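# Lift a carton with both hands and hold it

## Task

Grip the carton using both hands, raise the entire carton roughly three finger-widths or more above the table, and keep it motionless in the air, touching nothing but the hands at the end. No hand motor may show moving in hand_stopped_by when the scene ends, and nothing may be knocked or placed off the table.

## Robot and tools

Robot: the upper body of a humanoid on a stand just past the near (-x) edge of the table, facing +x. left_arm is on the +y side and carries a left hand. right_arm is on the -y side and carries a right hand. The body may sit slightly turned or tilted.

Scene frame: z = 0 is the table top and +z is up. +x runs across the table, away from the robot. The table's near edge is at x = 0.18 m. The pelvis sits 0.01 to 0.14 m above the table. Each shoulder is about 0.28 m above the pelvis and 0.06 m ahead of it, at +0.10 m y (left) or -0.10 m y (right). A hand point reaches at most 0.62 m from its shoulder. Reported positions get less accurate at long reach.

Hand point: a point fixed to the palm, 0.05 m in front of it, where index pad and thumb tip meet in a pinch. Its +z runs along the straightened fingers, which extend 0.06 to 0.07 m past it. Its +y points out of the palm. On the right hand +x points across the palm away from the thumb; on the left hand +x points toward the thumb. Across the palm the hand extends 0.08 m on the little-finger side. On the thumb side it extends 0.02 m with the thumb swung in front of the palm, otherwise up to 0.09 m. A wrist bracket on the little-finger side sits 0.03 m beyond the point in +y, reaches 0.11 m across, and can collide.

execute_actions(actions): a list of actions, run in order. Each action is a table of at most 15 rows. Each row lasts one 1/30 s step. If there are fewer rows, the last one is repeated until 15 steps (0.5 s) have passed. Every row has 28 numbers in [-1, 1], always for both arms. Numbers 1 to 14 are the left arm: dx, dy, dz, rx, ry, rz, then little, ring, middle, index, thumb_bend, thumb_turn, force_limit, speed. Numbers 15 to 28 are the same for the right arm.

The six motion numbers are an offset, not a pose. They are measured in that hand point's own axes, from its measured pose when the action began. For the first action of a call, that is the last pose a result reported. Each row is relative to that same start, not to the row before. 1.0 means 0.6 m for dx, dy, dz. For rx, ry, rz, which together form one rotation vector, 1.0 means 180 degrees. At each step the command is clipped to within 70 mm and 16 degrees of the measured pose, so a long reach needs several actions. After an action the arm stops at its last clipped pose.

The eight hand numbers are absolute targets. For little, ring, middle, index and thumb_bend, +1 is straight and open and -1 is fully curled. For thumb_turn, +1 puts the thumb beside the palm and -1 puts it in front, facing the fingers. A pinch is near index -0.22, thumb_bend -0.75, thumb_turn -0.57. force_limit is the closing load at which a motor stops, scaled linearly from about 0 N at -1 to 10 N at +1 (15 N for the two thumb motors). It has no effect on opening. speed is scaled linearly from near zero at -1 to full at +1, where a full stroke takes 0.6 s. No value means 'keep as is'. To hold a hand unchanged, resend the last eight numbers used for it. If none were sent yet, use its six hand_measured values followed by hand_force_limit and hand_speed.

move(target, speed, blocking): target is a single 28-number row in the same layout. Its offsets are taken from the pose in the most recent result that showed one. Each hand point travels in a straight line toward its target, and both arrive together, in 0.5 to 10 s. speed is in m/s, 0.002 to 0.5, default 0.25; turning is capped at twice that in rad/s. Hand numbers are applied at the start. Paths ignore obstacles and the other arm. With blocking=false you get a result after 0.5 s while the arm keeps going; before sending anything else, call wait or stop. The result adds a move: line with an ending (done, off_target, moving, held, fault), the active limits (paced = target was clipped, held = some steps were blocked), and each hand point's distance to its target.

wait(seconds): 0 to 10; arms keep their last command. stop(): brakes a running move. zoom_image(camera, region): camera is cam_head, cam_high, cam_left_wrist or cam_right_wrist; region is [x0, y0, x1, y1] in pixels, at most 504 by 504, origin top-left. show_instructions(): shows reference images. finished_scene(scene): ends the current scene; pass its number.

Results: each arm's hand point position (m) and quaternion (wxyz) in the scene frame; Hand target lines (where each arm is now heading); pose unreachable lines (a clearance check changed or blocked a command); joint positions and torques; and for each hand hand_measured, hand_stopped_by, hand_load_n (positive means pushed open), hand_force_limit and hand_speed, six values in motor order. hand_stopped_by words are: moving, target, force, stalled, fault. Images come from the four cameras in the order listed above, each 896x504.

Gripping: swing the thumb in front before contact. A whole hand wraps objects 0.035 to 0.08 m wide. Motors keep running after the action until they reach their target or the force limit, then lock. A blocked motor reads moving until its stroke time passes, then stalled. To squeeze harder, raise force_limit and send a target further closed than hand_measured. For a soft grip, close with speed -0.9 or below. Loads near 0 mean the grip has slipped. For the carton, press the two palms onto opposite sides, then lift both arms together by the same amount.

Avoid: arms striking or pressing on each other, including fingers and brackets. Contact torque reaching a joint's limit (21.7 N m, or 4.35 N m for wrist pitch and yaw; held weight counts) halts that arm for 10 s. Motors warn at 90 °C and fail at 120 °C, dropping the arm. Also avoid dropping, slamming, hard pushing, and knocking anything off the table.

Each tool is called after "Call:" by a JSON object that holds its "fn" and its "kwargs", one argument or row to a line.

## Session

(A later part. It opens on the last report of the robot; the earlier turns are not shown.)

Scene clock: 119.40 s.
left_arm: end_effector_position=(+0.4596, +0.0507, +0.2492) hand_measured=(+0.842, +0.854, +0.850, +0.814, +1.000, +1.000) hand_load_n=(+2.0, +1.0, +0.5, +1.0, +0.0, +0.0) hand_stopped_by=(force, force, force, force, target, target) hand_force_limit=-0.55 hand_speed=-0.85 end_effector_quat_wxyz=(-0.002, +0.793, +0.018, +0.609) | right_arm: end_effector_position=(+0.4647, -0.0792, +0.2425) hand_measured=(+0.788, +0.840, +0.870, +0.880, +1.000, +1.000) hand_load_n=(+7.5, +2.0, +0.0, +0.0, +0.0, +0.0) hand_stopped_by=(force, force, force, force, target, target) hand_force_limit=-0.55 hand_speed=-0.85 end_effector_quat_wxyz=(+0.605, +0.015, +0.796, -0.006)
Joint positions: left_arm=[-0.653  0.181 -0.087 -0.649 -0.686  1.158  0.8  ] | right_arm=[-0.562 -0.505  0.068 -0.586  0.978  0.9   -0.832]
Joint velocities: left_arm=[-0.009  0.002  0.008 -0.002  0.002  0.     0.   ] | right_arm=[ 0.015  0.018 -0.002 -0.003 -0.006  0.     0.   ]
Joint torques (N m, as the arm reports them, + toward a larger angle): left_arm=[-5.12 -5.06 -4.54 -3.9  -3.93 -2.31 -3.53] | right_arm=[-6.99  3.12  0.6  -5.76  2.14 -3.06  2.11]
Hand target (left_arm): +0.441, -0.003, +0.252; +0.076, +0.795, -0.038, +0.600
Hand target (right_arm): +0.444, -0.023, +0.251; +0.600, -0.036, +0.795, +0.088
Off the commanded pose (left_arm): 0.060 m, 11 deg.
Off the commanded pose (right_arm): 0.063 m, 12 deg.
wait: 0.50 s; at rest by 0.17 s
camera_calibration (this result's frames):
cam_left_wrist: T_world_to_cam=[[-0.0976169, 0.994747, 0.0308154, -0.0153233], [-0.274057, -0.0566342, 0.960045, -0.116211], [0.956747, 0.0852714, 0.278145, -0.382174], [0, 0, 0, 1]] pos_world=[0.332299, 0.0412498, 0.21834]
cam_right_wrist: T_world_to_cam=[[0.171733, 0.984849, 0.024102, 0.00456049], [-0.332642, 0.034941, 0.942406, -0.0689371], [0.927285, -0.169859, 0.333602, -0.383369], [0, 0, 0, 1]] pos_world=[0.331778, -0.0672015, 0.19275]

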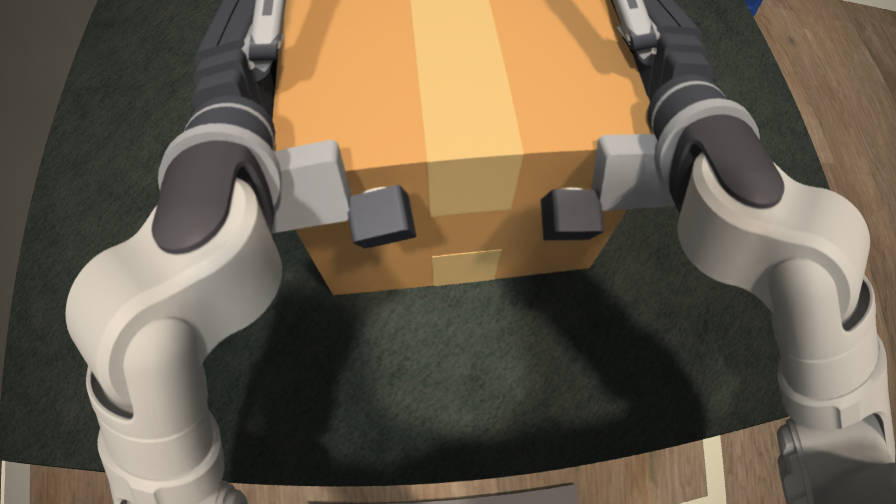

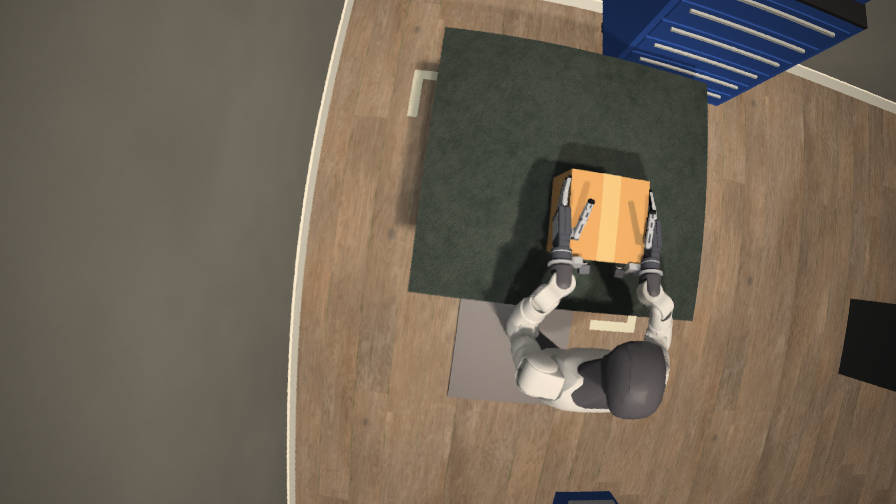

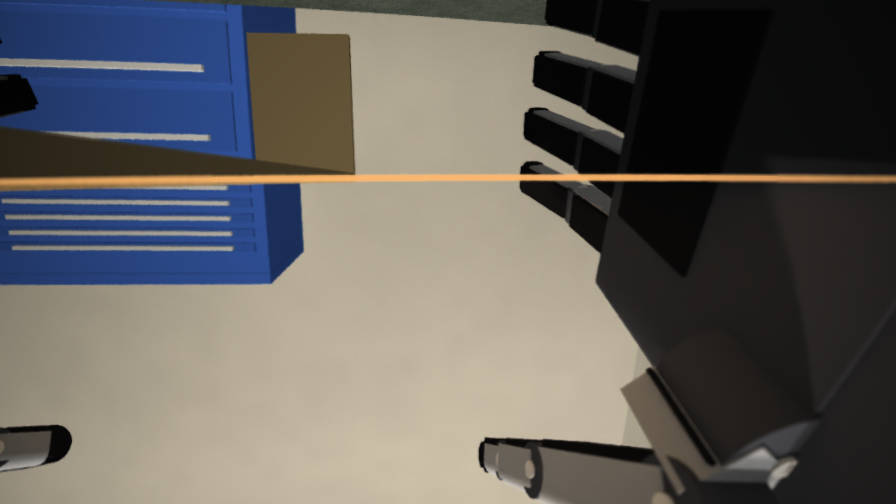

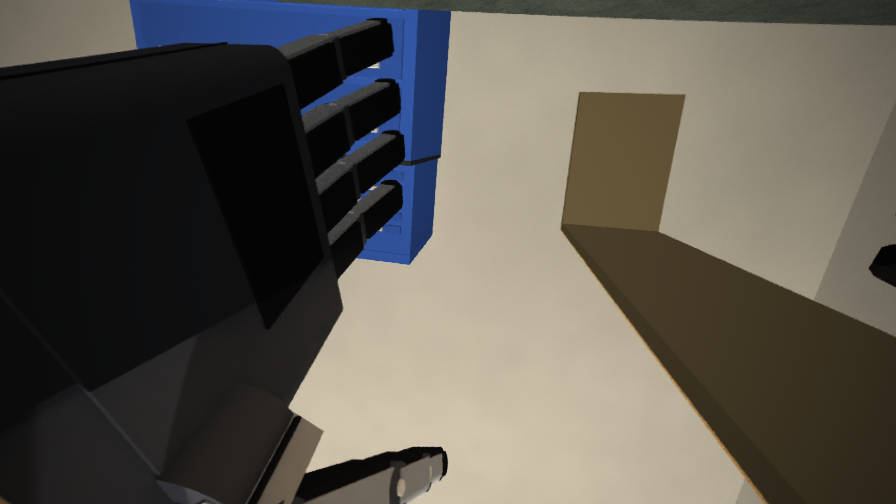

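Call:
{"fn": "execute_actions", "kwargs": {
  "actions": [
    [[0.014,0.094,-0.033,-0.061,-0.006,-0.002,0.27,0.27,0.27,0.7,1,1,-0.55,-0.85,-0.023,0.095,-0.038,-0.066,0.003,0.009,0.27,0.27,0.27,0.7,1,1,-0.55,-0.85]]
  ]
}}

Call:
{"fn": "wait", "kwargs": {
  "seconds": 0.4
}}

Scene clock: 123.50 s.
left_arm: end_effector_position=(+0.4597, +0.0507, +0.2640) hand_measured=(+0.842, +0.854, +0.850, +0.814, +1.000, +1.000) hand_load_n=(+3.0, +1.0, +0.0, +0.5, +0.0, +0.0) hand_stopped_by=(force, force, force, force, target, target) hand_force_limit=-0.55 hand_speed=-0.85 end_effector_quat_wxyz=(+0.001, +0.791, +0.021, +0.612) | right_arm: end_effector_position=(+0.4646, -0.0811, +0.2564) hand_measured=(+0.788, +0.840, +0.870, +0.880, +1.000, +1.000) hand_load_n=(+7.5, +1.5, +0.0, +0.0, +0.0, +0.0) hand_stopped_by=(force, force, force, force, target, target) hand_force_limit=-0.55 hand_speed=-0.85 end_effector_quat_wxyz=(+0.605, +0.018, +0.796, -0.006)
Joint positions: left_arm=[-0.712  0.144 -0.029 -0.678 -0.723  1.256  0.833] | right_arm=[-0.609 -0.487  0.003 -0.613  1.046  0.996 -0.883]
Joint velocities: left_arm=[ 0.015 -0.015  0.021 -0.003 -0.003  0.034  0.   ] | right_arm=[ 0.002  0.031 -0.025 -0.005  0.008  0.055  0.   ]
Joint torques (N m, as the arm reports them, + toward a larger angle): left_arm=[-5.11 -5.11 -3.87 -3.66 -4.38 -2.33 -3.2 ] | right_arm=[-6.87  2.59  0.26 -5.37  2.4  -3.01  2.04]
Hand target (left_arm): +0.442, -0.000, +0.267; +0.074, +0.793, -0.036, +0.604
Hand target (right_arm): +0.444, -0.026, +0.263; +0.598, -0.036, +0.796, +0.085
Off the commanded pose (left_arm): 0.059 m, 11 deg.
Off the commanded pose (right_arm): 0.062 m, 12 deg.
camera_calibration (this result's frames):
cam_left_wrist: T_world_to_cam=[[-0.0990834, 0.994811, 0.0230977, -0.0130719], [-0.280285, -0.0501736, 0.958605, -0.127494], [0.954789, 0.0885078, 0.283802, -0.387151], [0, 0, 0, 1]] pos_world=[0.332618, 0.0408731, 0.232393]
cam_right_wrist: T_world_to_cam=[[0.176835, 0.983848, 0.0278075, 0.0026643], [-0.333239, 0.0332638, 0.942256, -0.0817945], [0.926111, -0.175891, 0.333738, -0.388234], [0, 0, 0, 1]] pos_world=[0.331819, -0.0681871, 0.206566]

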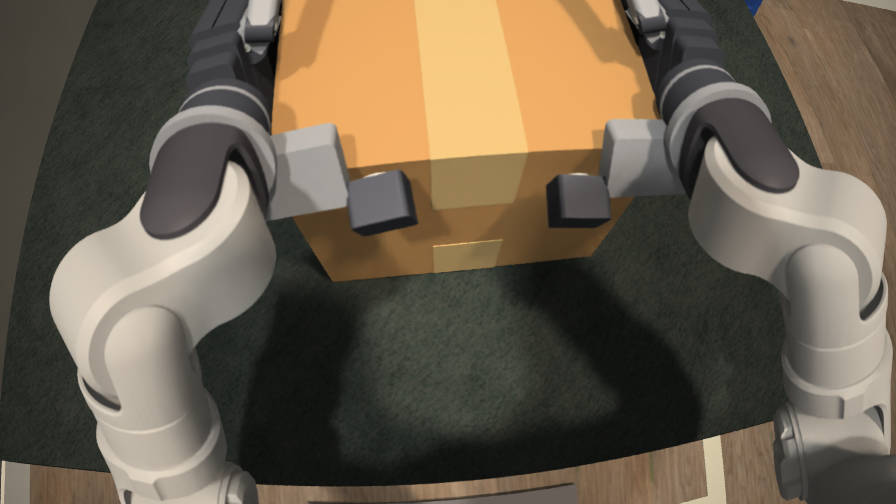

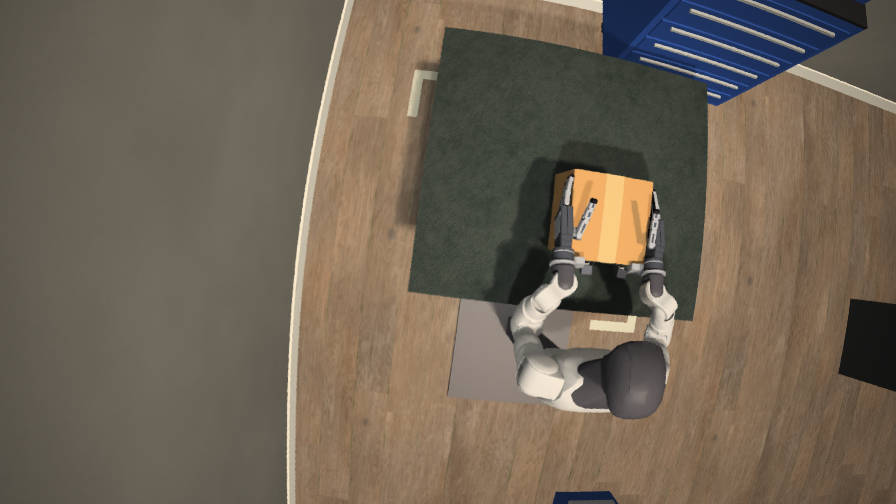

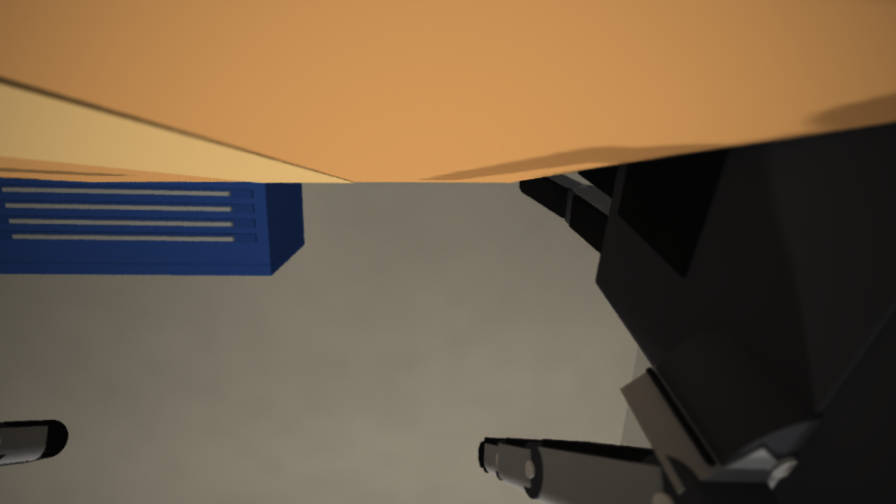

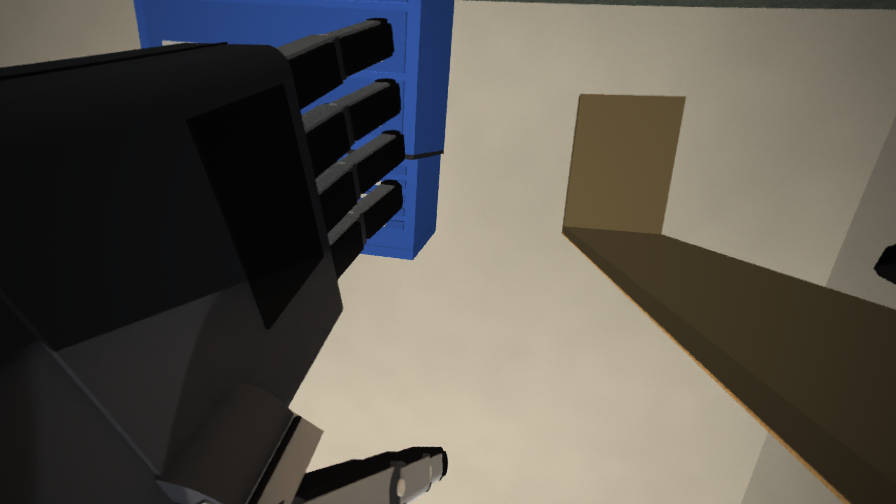

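Scene clock: 123.90 s.
left_arm: end_effector_position=(+0.4597, +0.0507, +0.2636) hand_measured=(+0.842, +0.854, +0.850, +0.814, +1.000, +1.000) hand_load_n=(+3.0, +1.0, +0.0, +0.5, +0.0, +0.0) hand_stopped_by=(force, force, force, force, target, target) hand_force_limit=-0.55 hand_speed=-0.85 end_effector_quat_wxyz=(+0.001, +0.791, +0.021, +0.611) | right_arm: end_effector_position=(+0.4645, -0.0811, +0.2559) hand_measured=(+0.788, +0.840, +0.870, +0.880, +1.000, +1.000) hand_load_n=(+7.5, +1.5, +0.0, +0.0, +0.0, +0.0) hand_stopped_by=(force, force, force, force, target, target) hand_force_limit=-0.55 hand_speed=-0.85 end_effector_quat_wxyz=(+0.604, +0.018, +0.796, -0.006)
Joint positions: left_arm=[-0.712  0.143 -0.028 -0.678 -0.723  1.258  0.833] | right_arm=[-0.609 -0.485  0.001 -0.613  1.046  0.998 -0.883]
Joint velocities: left_arm=[ 0.009  0.006 -0.006  0.     0.     0.     0.   ] | right_arm=[-0.002  0.008  0.026  0.003  0.     0.     0.   ]
Joint torques (N m, as the arm reports them, + toward a larger angle): left_arm=[-5.39 -5.05 -4.07 -3.71 -4.13 -2.32 -3.24] | right_arm=[-6.95  2.76  0.43 -5.34  2.39 -2.93  2.05]
Hand target (left_arm): +0.442, -0.000, +0.267; +0.074, +0.793, -0.036, +0.604
Hand target (right_arm): +0.444, -0.026, +0.263; +0.598, -0.036, +0.796, +0.085
Off the commanded pose (left_arm): 0.059 m, 11 deg.
Off the commanded pose (right_arm): 0.062 m, 12 deg.
wait: 0.40 s; at rest by 0.17 s
camera_calibration (this result's frames):
cam_left_wrist: T_world_to_cam=[[-0.0990219, 0.99481, 0.0233862, -0.0131747], [-0.279014, -0.0503162, 0.958968, -0.127817], [0.955168, 0.0884337, 0.282548, -0.386831], [0, 0, 0, 1]] pos_world=[0.332521, 0.0408839, 0.232179]
cam_right_wrist: T_world_to_cam=[[0.177025, 0.983815, 0.0277557, 0.00264469], [-0.331709, 0.0330881, 0.942801, -0.0822715], [0.926624, -0.176106, 0.332197, -0.387899], [0, 0, 0, 1]] pos_world=[0.331678, -0.0681911, 0.206351]

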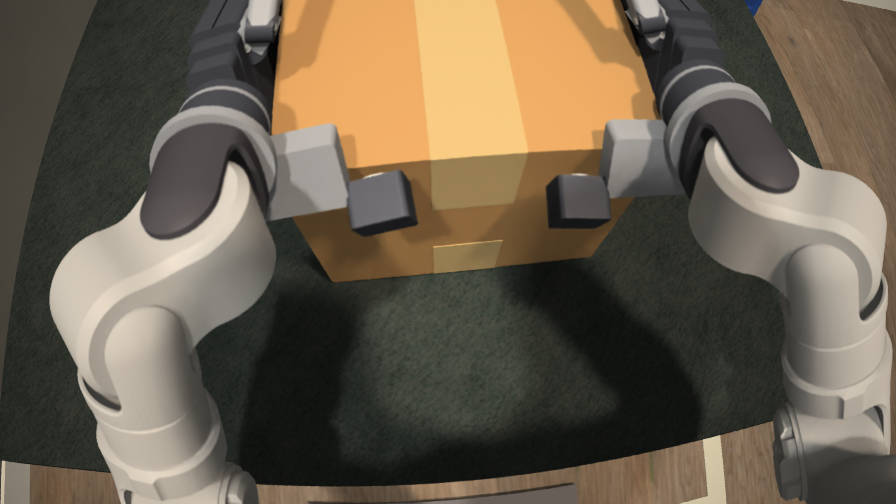

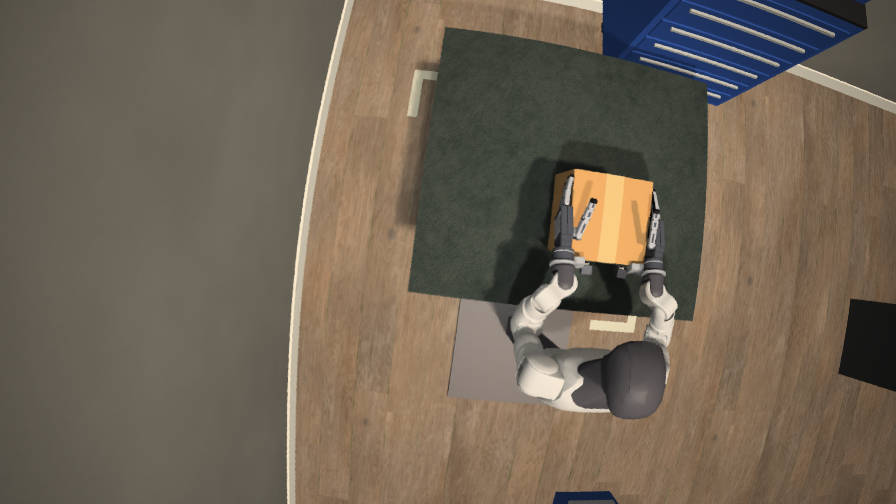

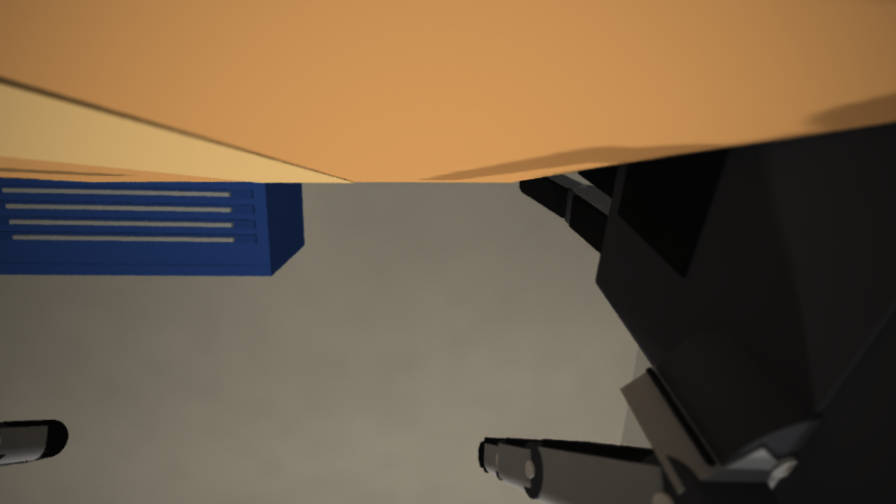

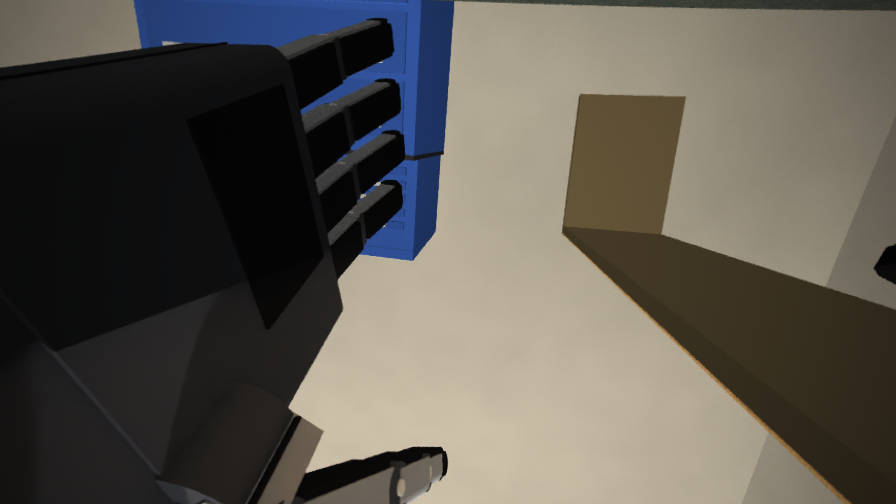

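Call:
{"fn": "execute_actions", "kwargs": {
  "actions": [
    [[0.0,0.104,-0.03,-0.058,-0.004,0,0.27,0.27,0.27,0.7,1,1,-0.55,-0.85,-0.008,0.104,-0.033,-0.061,0.002,0.006,0.27,0.27,0.27,0.7,1,1,-0.55,-0.85]],
    [[0.014,0.104,-0.024,-0.058,0,0,0.27,0.27,0.27,0.7,1,1,-0.55,-0.85,-0.022,0.104,-0.027,-0.061,-0.002,0.006,0.27,0.27,0.27,0.7,1,1,-0.55,-0.85]]
  ]
}}

Call:
{"fn": "wait", "kwargs": {
  "seconds": 0.4
}}

Scene clock: 128.17 s.
left_arm: end_effector_position=(+0.4622, +0.0504, +0.2565) hand_measured=(+0.842, +0.854, +0.850, +0.814, +1.000, +1.000) hand_load_n=(+0.0, +0.0, +0.0, +0.0, +0.0, +0.0) hand_stopped_by=(force, force, force, force, target, target) hand_force_limit=-0.55 hand_speed=-0.85 end_effector_quat_wxyz=(-0.036, +0.803, +0.017, +0.595) | right_arm: end_effector_position=(+0.4659, -0.0835, +0.2499) hand_measured=(+0.786, +0.840, +0.870, +0.880, +1.000, +1.000) hand_load_n=(+0.0, +0.0, +0.0, +0.0, +0.0, +0.0) hand_stopped_by=(force, force, force, force, target, target) hand_force_limit=-0.55 hand_speed=-0.85 end_effector_quat_wxyz=(+0.586, +0.017, +0.809, -0.047)
Joint positions: left_arm=[-0.764  0.086 -0.031 -0.668 -0.686  1.372  0.902] | right_arm=[-0.671 -0.395 -0.039 -0.627  1.04   1.182 -0.989]
Joint velocities: left_arm=[ 0.006 -0.002  0.     0.    -0.006  0.     0.   ] | right_arm=[-0.012  0.046 -0.034 -0.012 -0.058  0.057  0.031]
Joint torques (N m, as the arm reports them, + toward a larger angle): left_arm=[-3.99 -6.22 -5.31 -2.22 -4.21 -1.69 -2.92] | right_arm=[-6.07  4.57  1.84 -3.85  2.56 -2.24  1.75]
Hand target (left_arm): +0.445, -0.007, +0.276; +0.055, +0.793, -0.035, +0.606
Hand target (right_arm): +0.449, -0.024, +0.270; +0.598, -0.030, +0.799, +0.055
Off the commanded pose (left_arm): 0.067 m, 12 deg.
Off the commanded pose (right_arm): 0.068 m, 13 deg.
joint sent to its limit (left arm) — the command would take joint 2 (shoulder roll) past its lower limit, so that joint was sent only as far as its limit.
camera_calibration (this result's frames):
cam_left_wrist: T_world_to_cam=[[-0.134483, 0.986792, 0.0903136, -0.0127618], [-0.235275, -0.120333, 0.964451, -0.138429], [0.96258, 0.108454, 0.24835, -0.382875], [0, 0, 0, 1]] pos_world=[0.334263, 0.03746, 0.229748]
cam_right_wrist: T_world_to_cam=[[0.223582, 0.973663, -0.0446319, 0.000468728], [-0.285476, 0.109199, 0.952144, -0.0935838], [0.931941, -0.200141, 0.302372, -0.384562], [0, 0, 0, 1]] pos_world=[0.331569, -0.0672038, 0.205407]

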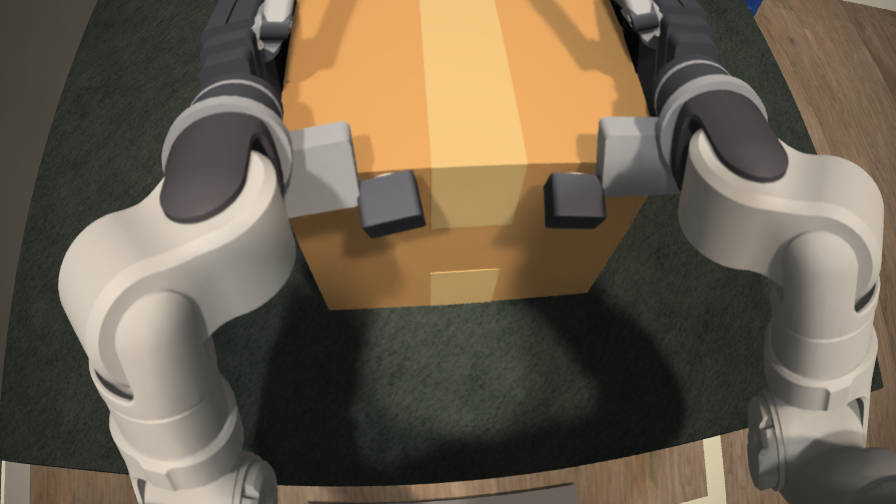

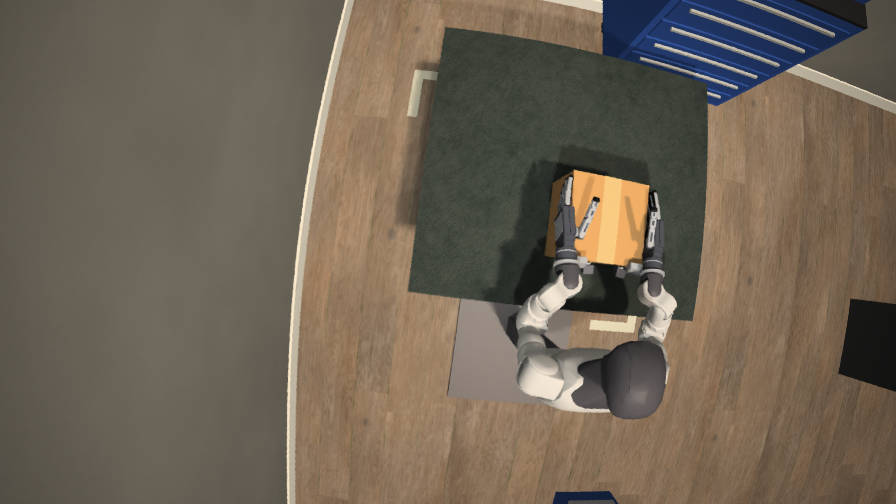

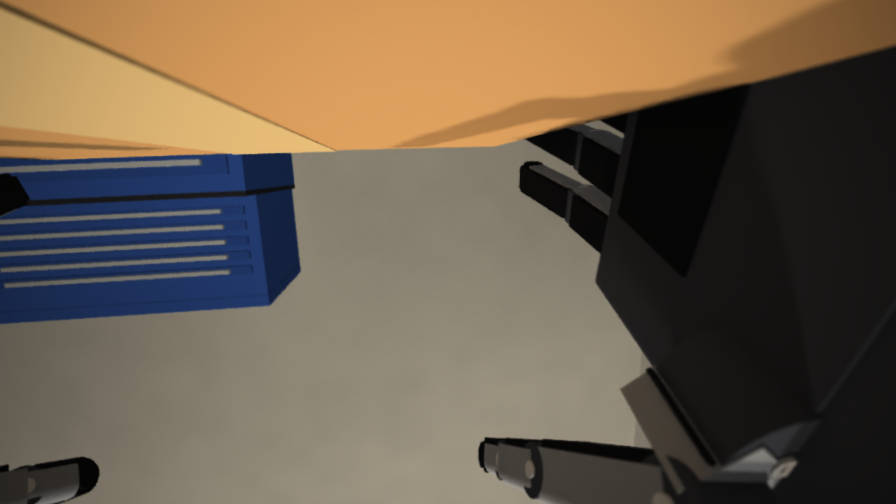

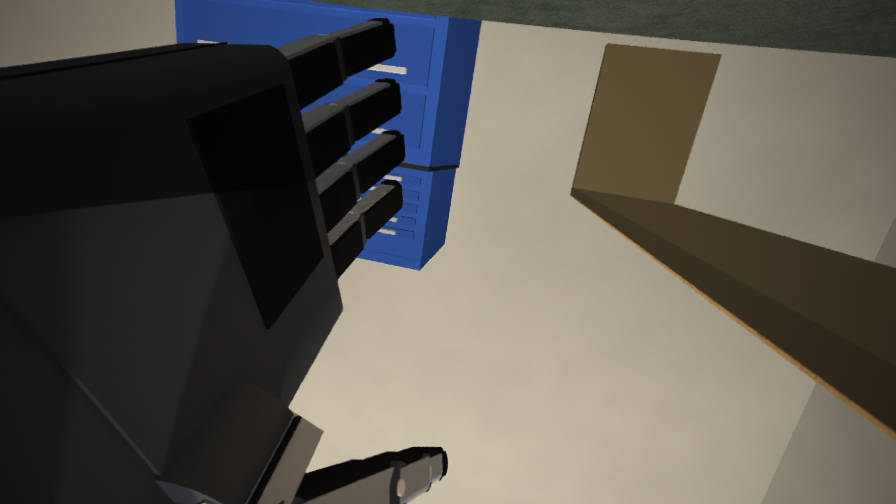

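Scene clock: 128.57 s.
left_arm: end_effector_position=(+0.4622, +0.0504, +0.2565) hand_measured=(+0.842, +0.854, +0.850, +0.814, +1.000, +1.000) hand_load_n=(+0.0, +0.0, +0.0, +0.0, +0.0, +0.0) hand_stopped_by=(force, force, force, force, target, target) hand_force_limit=-0.55 hand_speed=-0.85 end_effector_quat_wxyz=(-0.036, +0.803, +0.017, +0.595) | right_arm: end_effector_position=(+0.4659, -0.0836, +0.2499) hand_measured=(+0.786, +0.840, +0.870, +0.880, +1.000, +1.000) hand_load_n=(+0.0, +0.0, +0.0, +0.0, +0.0, +0.0) hand_stopped_by=(force, force, force, force, target, target) hand_force_limit=-0.55 hand_speed=-0.85 end_effector_quat_wxyz=(+0.586, +0.018, +0.809, -0.047)
Joint positions: left_arm=[-0.764  0.086 -0.031 -0.668 -0.686  1.372  0.902] | right_arm=[-0.671 -0.393 -0.041 -0.627  1.037  1.185 -0.987]
Joint velocities: left_arm=[ 0.005 -0.002  0.006  0.003  0.003  0.     0.   ] | right_arm=[-0.017 -0.012 -0.021  0.008 -0.002  0.     0.   ]
Joint torques (N m, as the arm reports them, + toward a larger angle): left_arm=[-4.32 -6.2  -5.09 -2.16 -4.22 -1.71 -2.91] | right_arm=[-6.13  4.32  2.07 -3.79  2.37 -2.2   1.77]
Hand target (left_arm): +0.445, -0.007, +0.276; +0.055, +0.793, -0.035, +0.606
Hand target (right_arm): +0.449, -0.024, +0.270; +0.598, -0.030, +0.799, +0.055
Off the commanded pose (left_arm): 0.067 m, 12 deg.
Off the commanded pose (right_arm): 0.068 m, 13 deg.
wait: 0.40 s; at rest by 0.17 s
camera_calibration (this result's frames):
cam_left_wrist: T_world_to_cam=[[-0.134491, 0.98679, 0.090316, -0.0127584], [-0.235262, -0.120336, 0.964454, -0.138433], [0.962582, 0.108463, 0.248338, -0.382876], [0, 0, 0, 1]] pos_world=[0.334265, 0.037459, 0.229747]
cam_right_wrist: T_world_to_cam=[[0.223989, 0.97358, -0.0443936, 0.000278379], [-0.285328, 0.109064, 0.952204, -0.0936545], [0.931889, -0.200616, 0.302219, -0.384568], [0, 0, 0, 1]] pos_world=[0.33159, -0.0672074, 0.205414]

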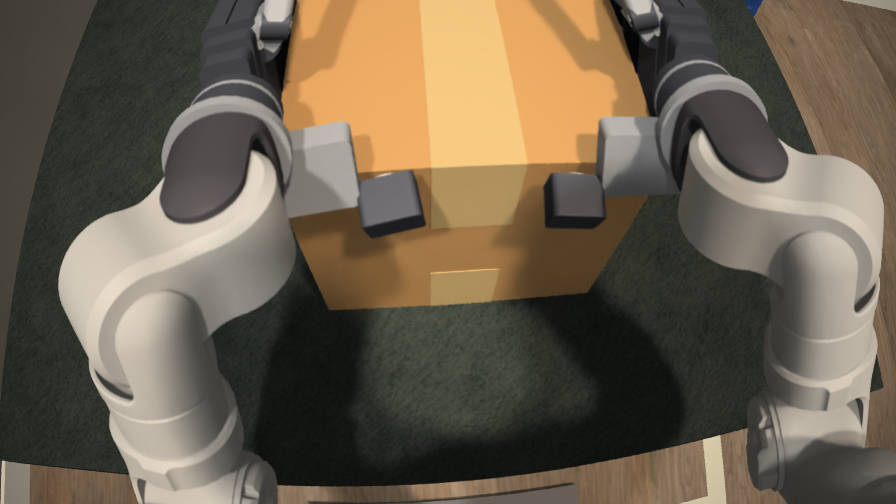

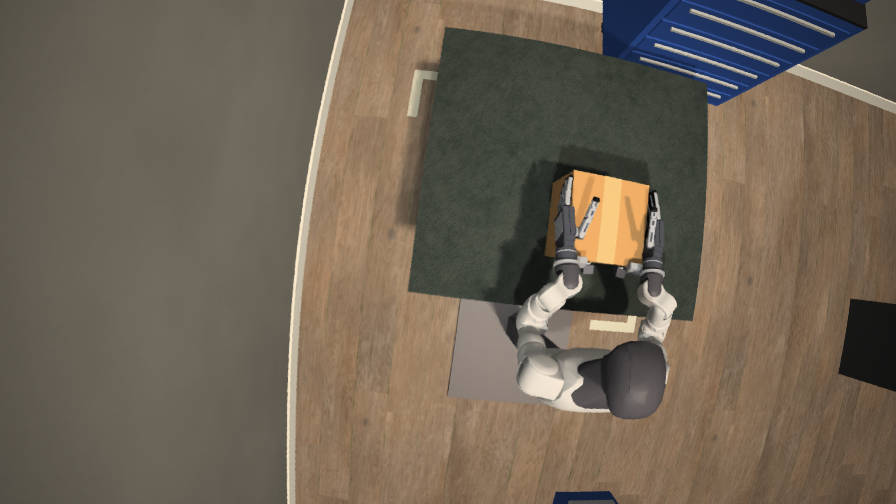

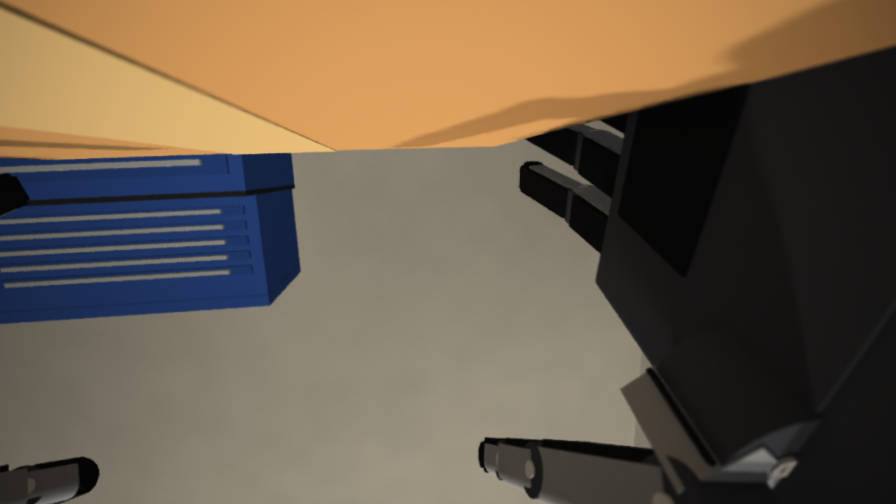

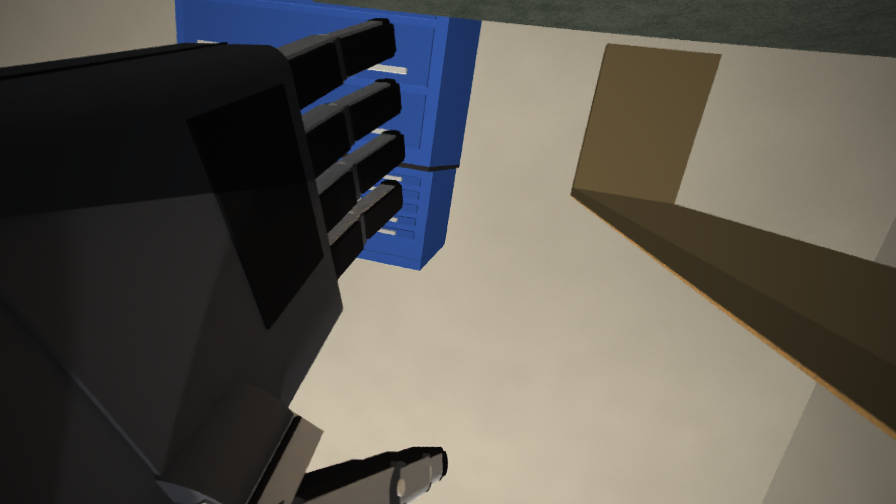

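Call:
{"fn": "execute_actions", "kwargs": {
  "actions": [
    [[0,-0.02,0,-0.025,0,-0.005,1,1,1,1,1,1,-0.5,0.5,0,-0.02,0,-0.03,0,0.008,1,1,1,1,1,1,-0.5,0.5]],
    [[0,0,0,0,0,0,1,1,1,1,1,1,-0.5,0.5,0,0,0,0,0,0,1,1,1,1,1,1,-0.5,0.5]]
  ]
}}

Scene clock: 142.93 s.
left_arm: end_effector_position=(+0.4615, +0.0626, +0.2546) hand_measured=(+1.000, +1.000, +1.000, +1.000, +1.000, +1.000) hand_load_n=(+0.0, +0.0, +0.0, +0.0, +0.0, +0.0) hand_stopped_by=(target, target, target, target, target, target) hand_force_limit=-0.50 hand_speed=0.50 end_effector_quat_wxyz=(-0.004, +0.805, -0.001, +0.594) | right_arm: end_effector_position=(+0.4654, -0.0939, +0.2534) hand_measured=(+1.000, +1.000, +1.000, +1.000, +1.000, +1.000) hand_load_n=(+0.0, +0.0, +0.0, +0.0, +0.0, +0.0) hand_stopped_by=(target, target, target, target, target, target) hand_force_limit=-0.50 hand_speed=0.50 end_effector_quat_wxyz=(+0.589, -0.002, +0.808, -0.001)
Joint positions: left_arm=[-0.728  0.189  0.056 -0.67  -0.745  1.349  0.745] | right_arm=[-0.616 -0.508 -0.119 -0.594  1.062  1.114 -0.762]
Joint velocities: left_arm=[ 0.026 -0.006 -0.012  0.     0.005  0.     0.   ] | right_arm=[-0.011 -0.005  0.002  0.012  0.003  0.     0.   ]
Joint torques (N m, as the arm reports them, + toward a larger angle): left_arm=[-2.38  0.16  0.38 -2.06 -0.02 -0.94 -0.05] | right_arm=[-3.51 -3.27 -2.89 -1.88  0.45 -1.21 -0.03]
Hand target (left_arm): +0.462, +0.063, +0.255; -0.004, +0.805, -0.001, +0.594
Hand target (right_arm): +0.465, -0.094, +0.253; +0.589, -0.002, +0.808, -0.001
Off the commanded pose (left_arm): 0.000 m, 0 deg.
Off the commanded pose (right_arm): 0.000 m, 0 deg.
camera_calibration (this result's frames):
cam_left_wrist: T_world_to_cam=[[-0.0667525, 0.995977, 0.0597884, -0.0487808], [-0.237721, -0.0740719, 0.968505, -0.13804], [0.969037, 0.0504371, 0.241709, -0.380733], [0, 0, 0, 1]] pos_world=[0.332873, 0.0575628, 0.228636]
cam_right_wrist: T_world_to_cam=[[0.139876, 0.990141, 0.0074837, 0.0381742], [-0.296689, 0.0346996, 0.954344, -0.0982617], [0.944675, -0.13571, 0.298617, -0.386174], [0, 0, 0, 1]] pos_world=[0.330316, -0.0867958, 0.208808]

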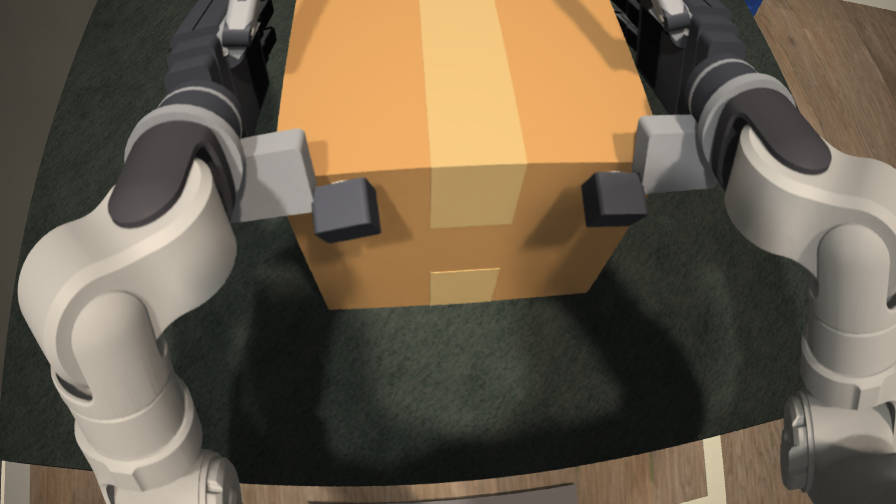

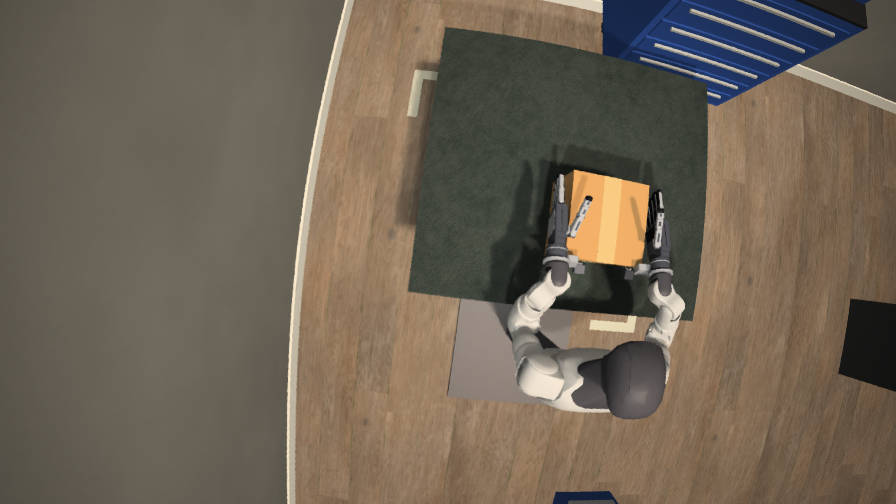

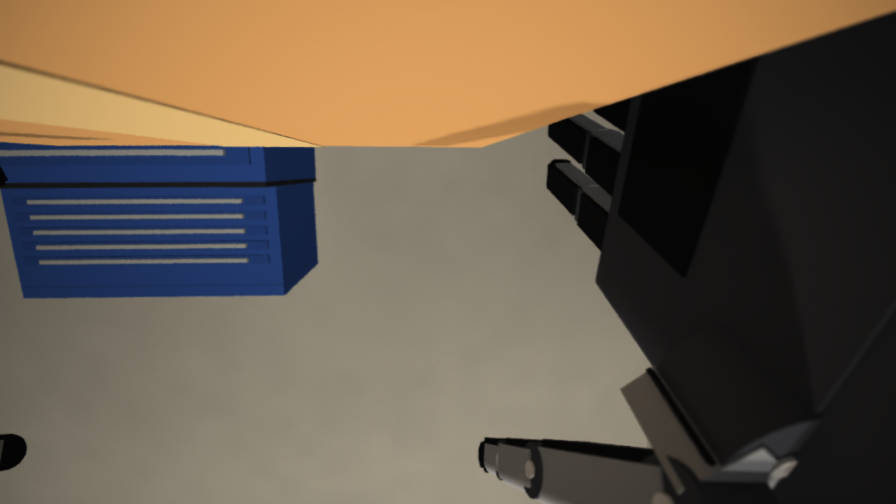

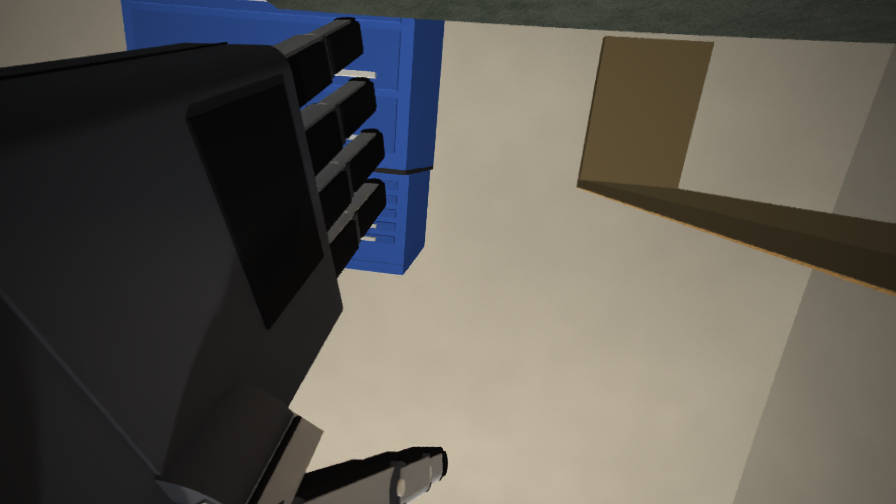

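Call:
{"fn": "execute_actions", "kwargs": {
  "actions": [
    [[-0.063,0,-0.002,0,-0.003,0,1,1,1,1,1,1,-0.5,0.5,0.055,0,0,0,0.002,0,1,1,1,1,1,1,-0.5,0.5]],
    [[0,0.02,0,0,0,0,1,1,1,1,1,1,-0.5,0.5,0,0.02,0,0,0,0,1,1,1,1,1,1,-0.5,0.5]],
    [[0,0.05,-0.012,-0.025,-0.003,-0.005,1,1,1,1,1,1,-0.5,0.5,0,0.05,-0.012,-0.025,0.003,0.005,1,1,1,1,1,1,-0.5,0.5]],
    [[0,0.098,-0.028,-0.06,-0.004,-0.008,1,1,1,1,1,1,-0.5,0.5,0,0.098,-0.028,-0.06,0.004,0.012,1,1,1,1,1,1,-0.5,0.5]]
  ]
}}

Scene clock: 152.27 s.
left_arm: end_effector_position=(+0.4478, +0.0451, +0.2202) hand_measured=(+1.000, +1.000, +1.000, +1.000, +1.000, +1.000) hand_load_n=(+0.0, +0.0, +0.0, +0.0, +0.0, +0.0) hand_stopped_by=(target, target, target, target, target, target) hand_force_limit=-0.50 hand_speed=0.50 end_effector_quat_wxyz=(-0.007, +0.809, +0.005, +0.587) | right_arm: end_effector_position=(+0.4545, -0.0850, +0.2223) hand_measured=(+1.000, +1.000, +1.000, +1.000, +1.000, +1.000) hand_load_n=(+0.0, +0.0, +0.0, +0.0, +0.0, +0.0) hand_stopped_by=(target, target, target, target, target, target) hand_force_limit=-0.50 hand_speed=0.50 end_effector_quat_wxyz=(+0.582, +0.021, +0.813, -0.009)
Joint positions: left_arm=[-0.561  0.152 -0.134 -0.67  -0.598  1.16   0.747] | right_arm=[-0.491 -0.421  0.002 -0.633  0.916  0.999 -0.788]
Joint velocities: left_arm=[ 0.014 -0.005  0.009 -0.002  0.021  0.008 -0.009] | right_arm=[ 0.006  0.006 -0.014  0.002  0.002  0.012  0.   ]
Joint torques (N m, as the arm reports them, + toward a larger angle): left_arm=[-3.1  -5.59 -5.44 -2.83 -3.68 -0.97 -2.87] | right_arm=[-4.31  2.99  3.3  -3.76  2.07 -1.02  1.73]
Hand target (left_arm): +0.429, -0.009, +0.230; +0.081, +0.807, -0.042, +0.583
Hand target (right_arm): +0.436, -0.029, +0.228; +0.574, -0.027, +0.814, +0.082
Off the commanded pose (left_arm): 0.061 m, 11 deg.
Off the commanded pose (right_arm): 0.062 m, 12 deg.
camera_calibration (this result's frames):
cam_left_wrist: T_world_to_cam=[[-0.0801191, 0.995049, 0.0588131, -0.0239775], [-0.22099, -0.0752661, 0.972367, -0.117588], [0.97198, 0.0649081, 0.225926, -0.356746], [0, 0, 0, 1]] pos_world=[0.318843, 0.038164, 0.196348]
cam_right_wrist: T_world_to_cam=[[0.185912, 0.982409, 0.0176003, 0.00726214], [-0.277918, 0.0353955, 0.959953, -0.0817829], [0.942443, -0.183359, 0.279609, -0.364216], [0, 0, 0, 1]] pos_world=[0.319173, -0.0710217, 0.180218]

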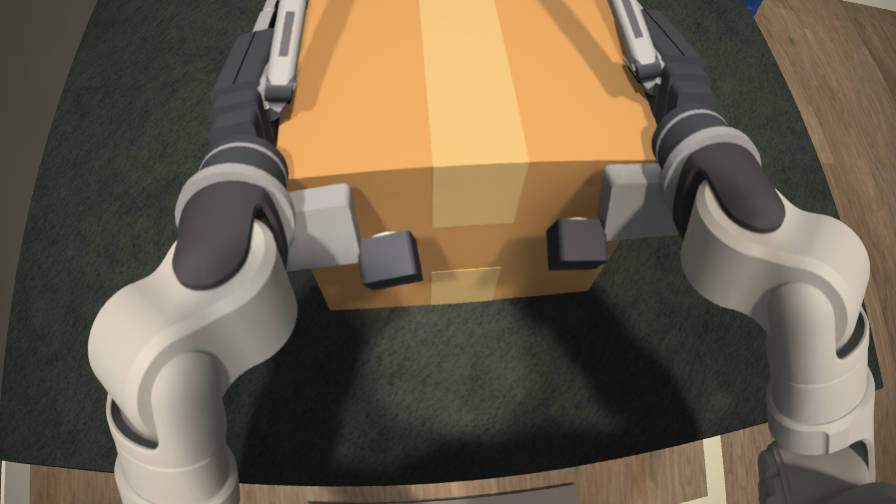

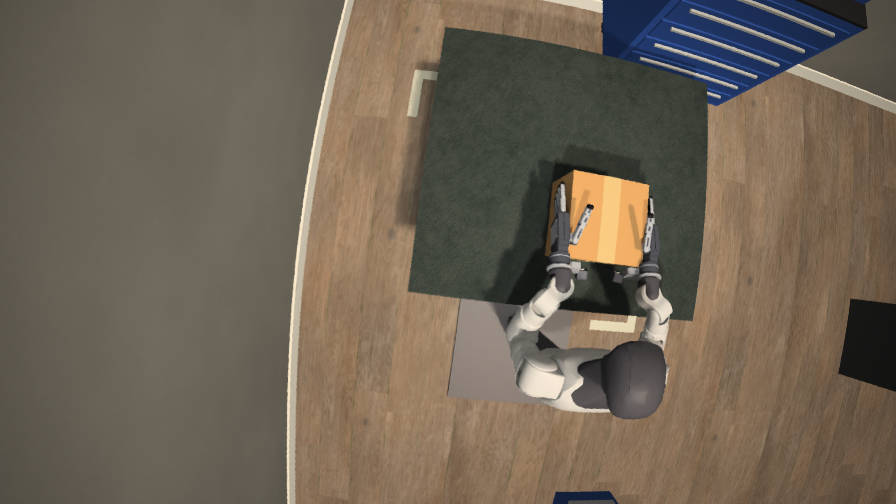

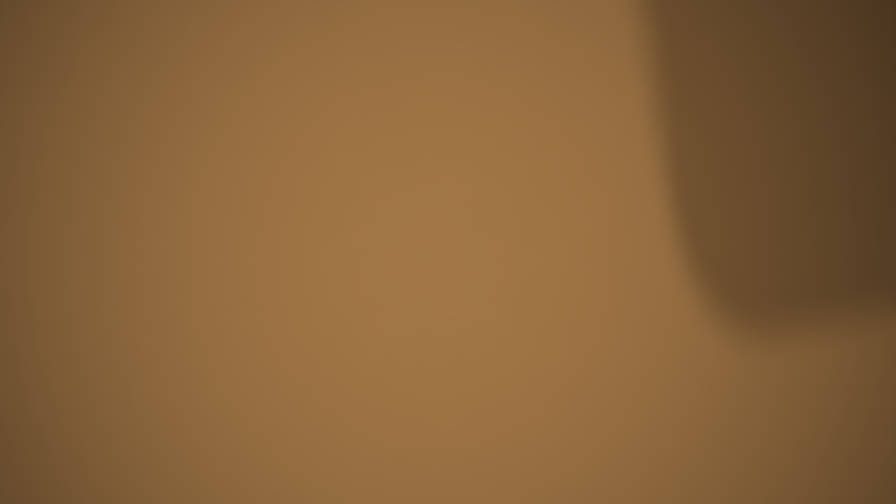

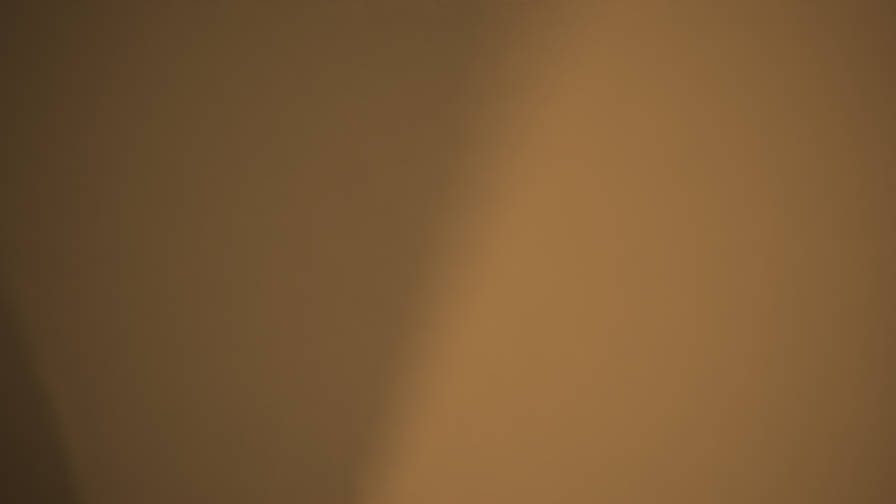

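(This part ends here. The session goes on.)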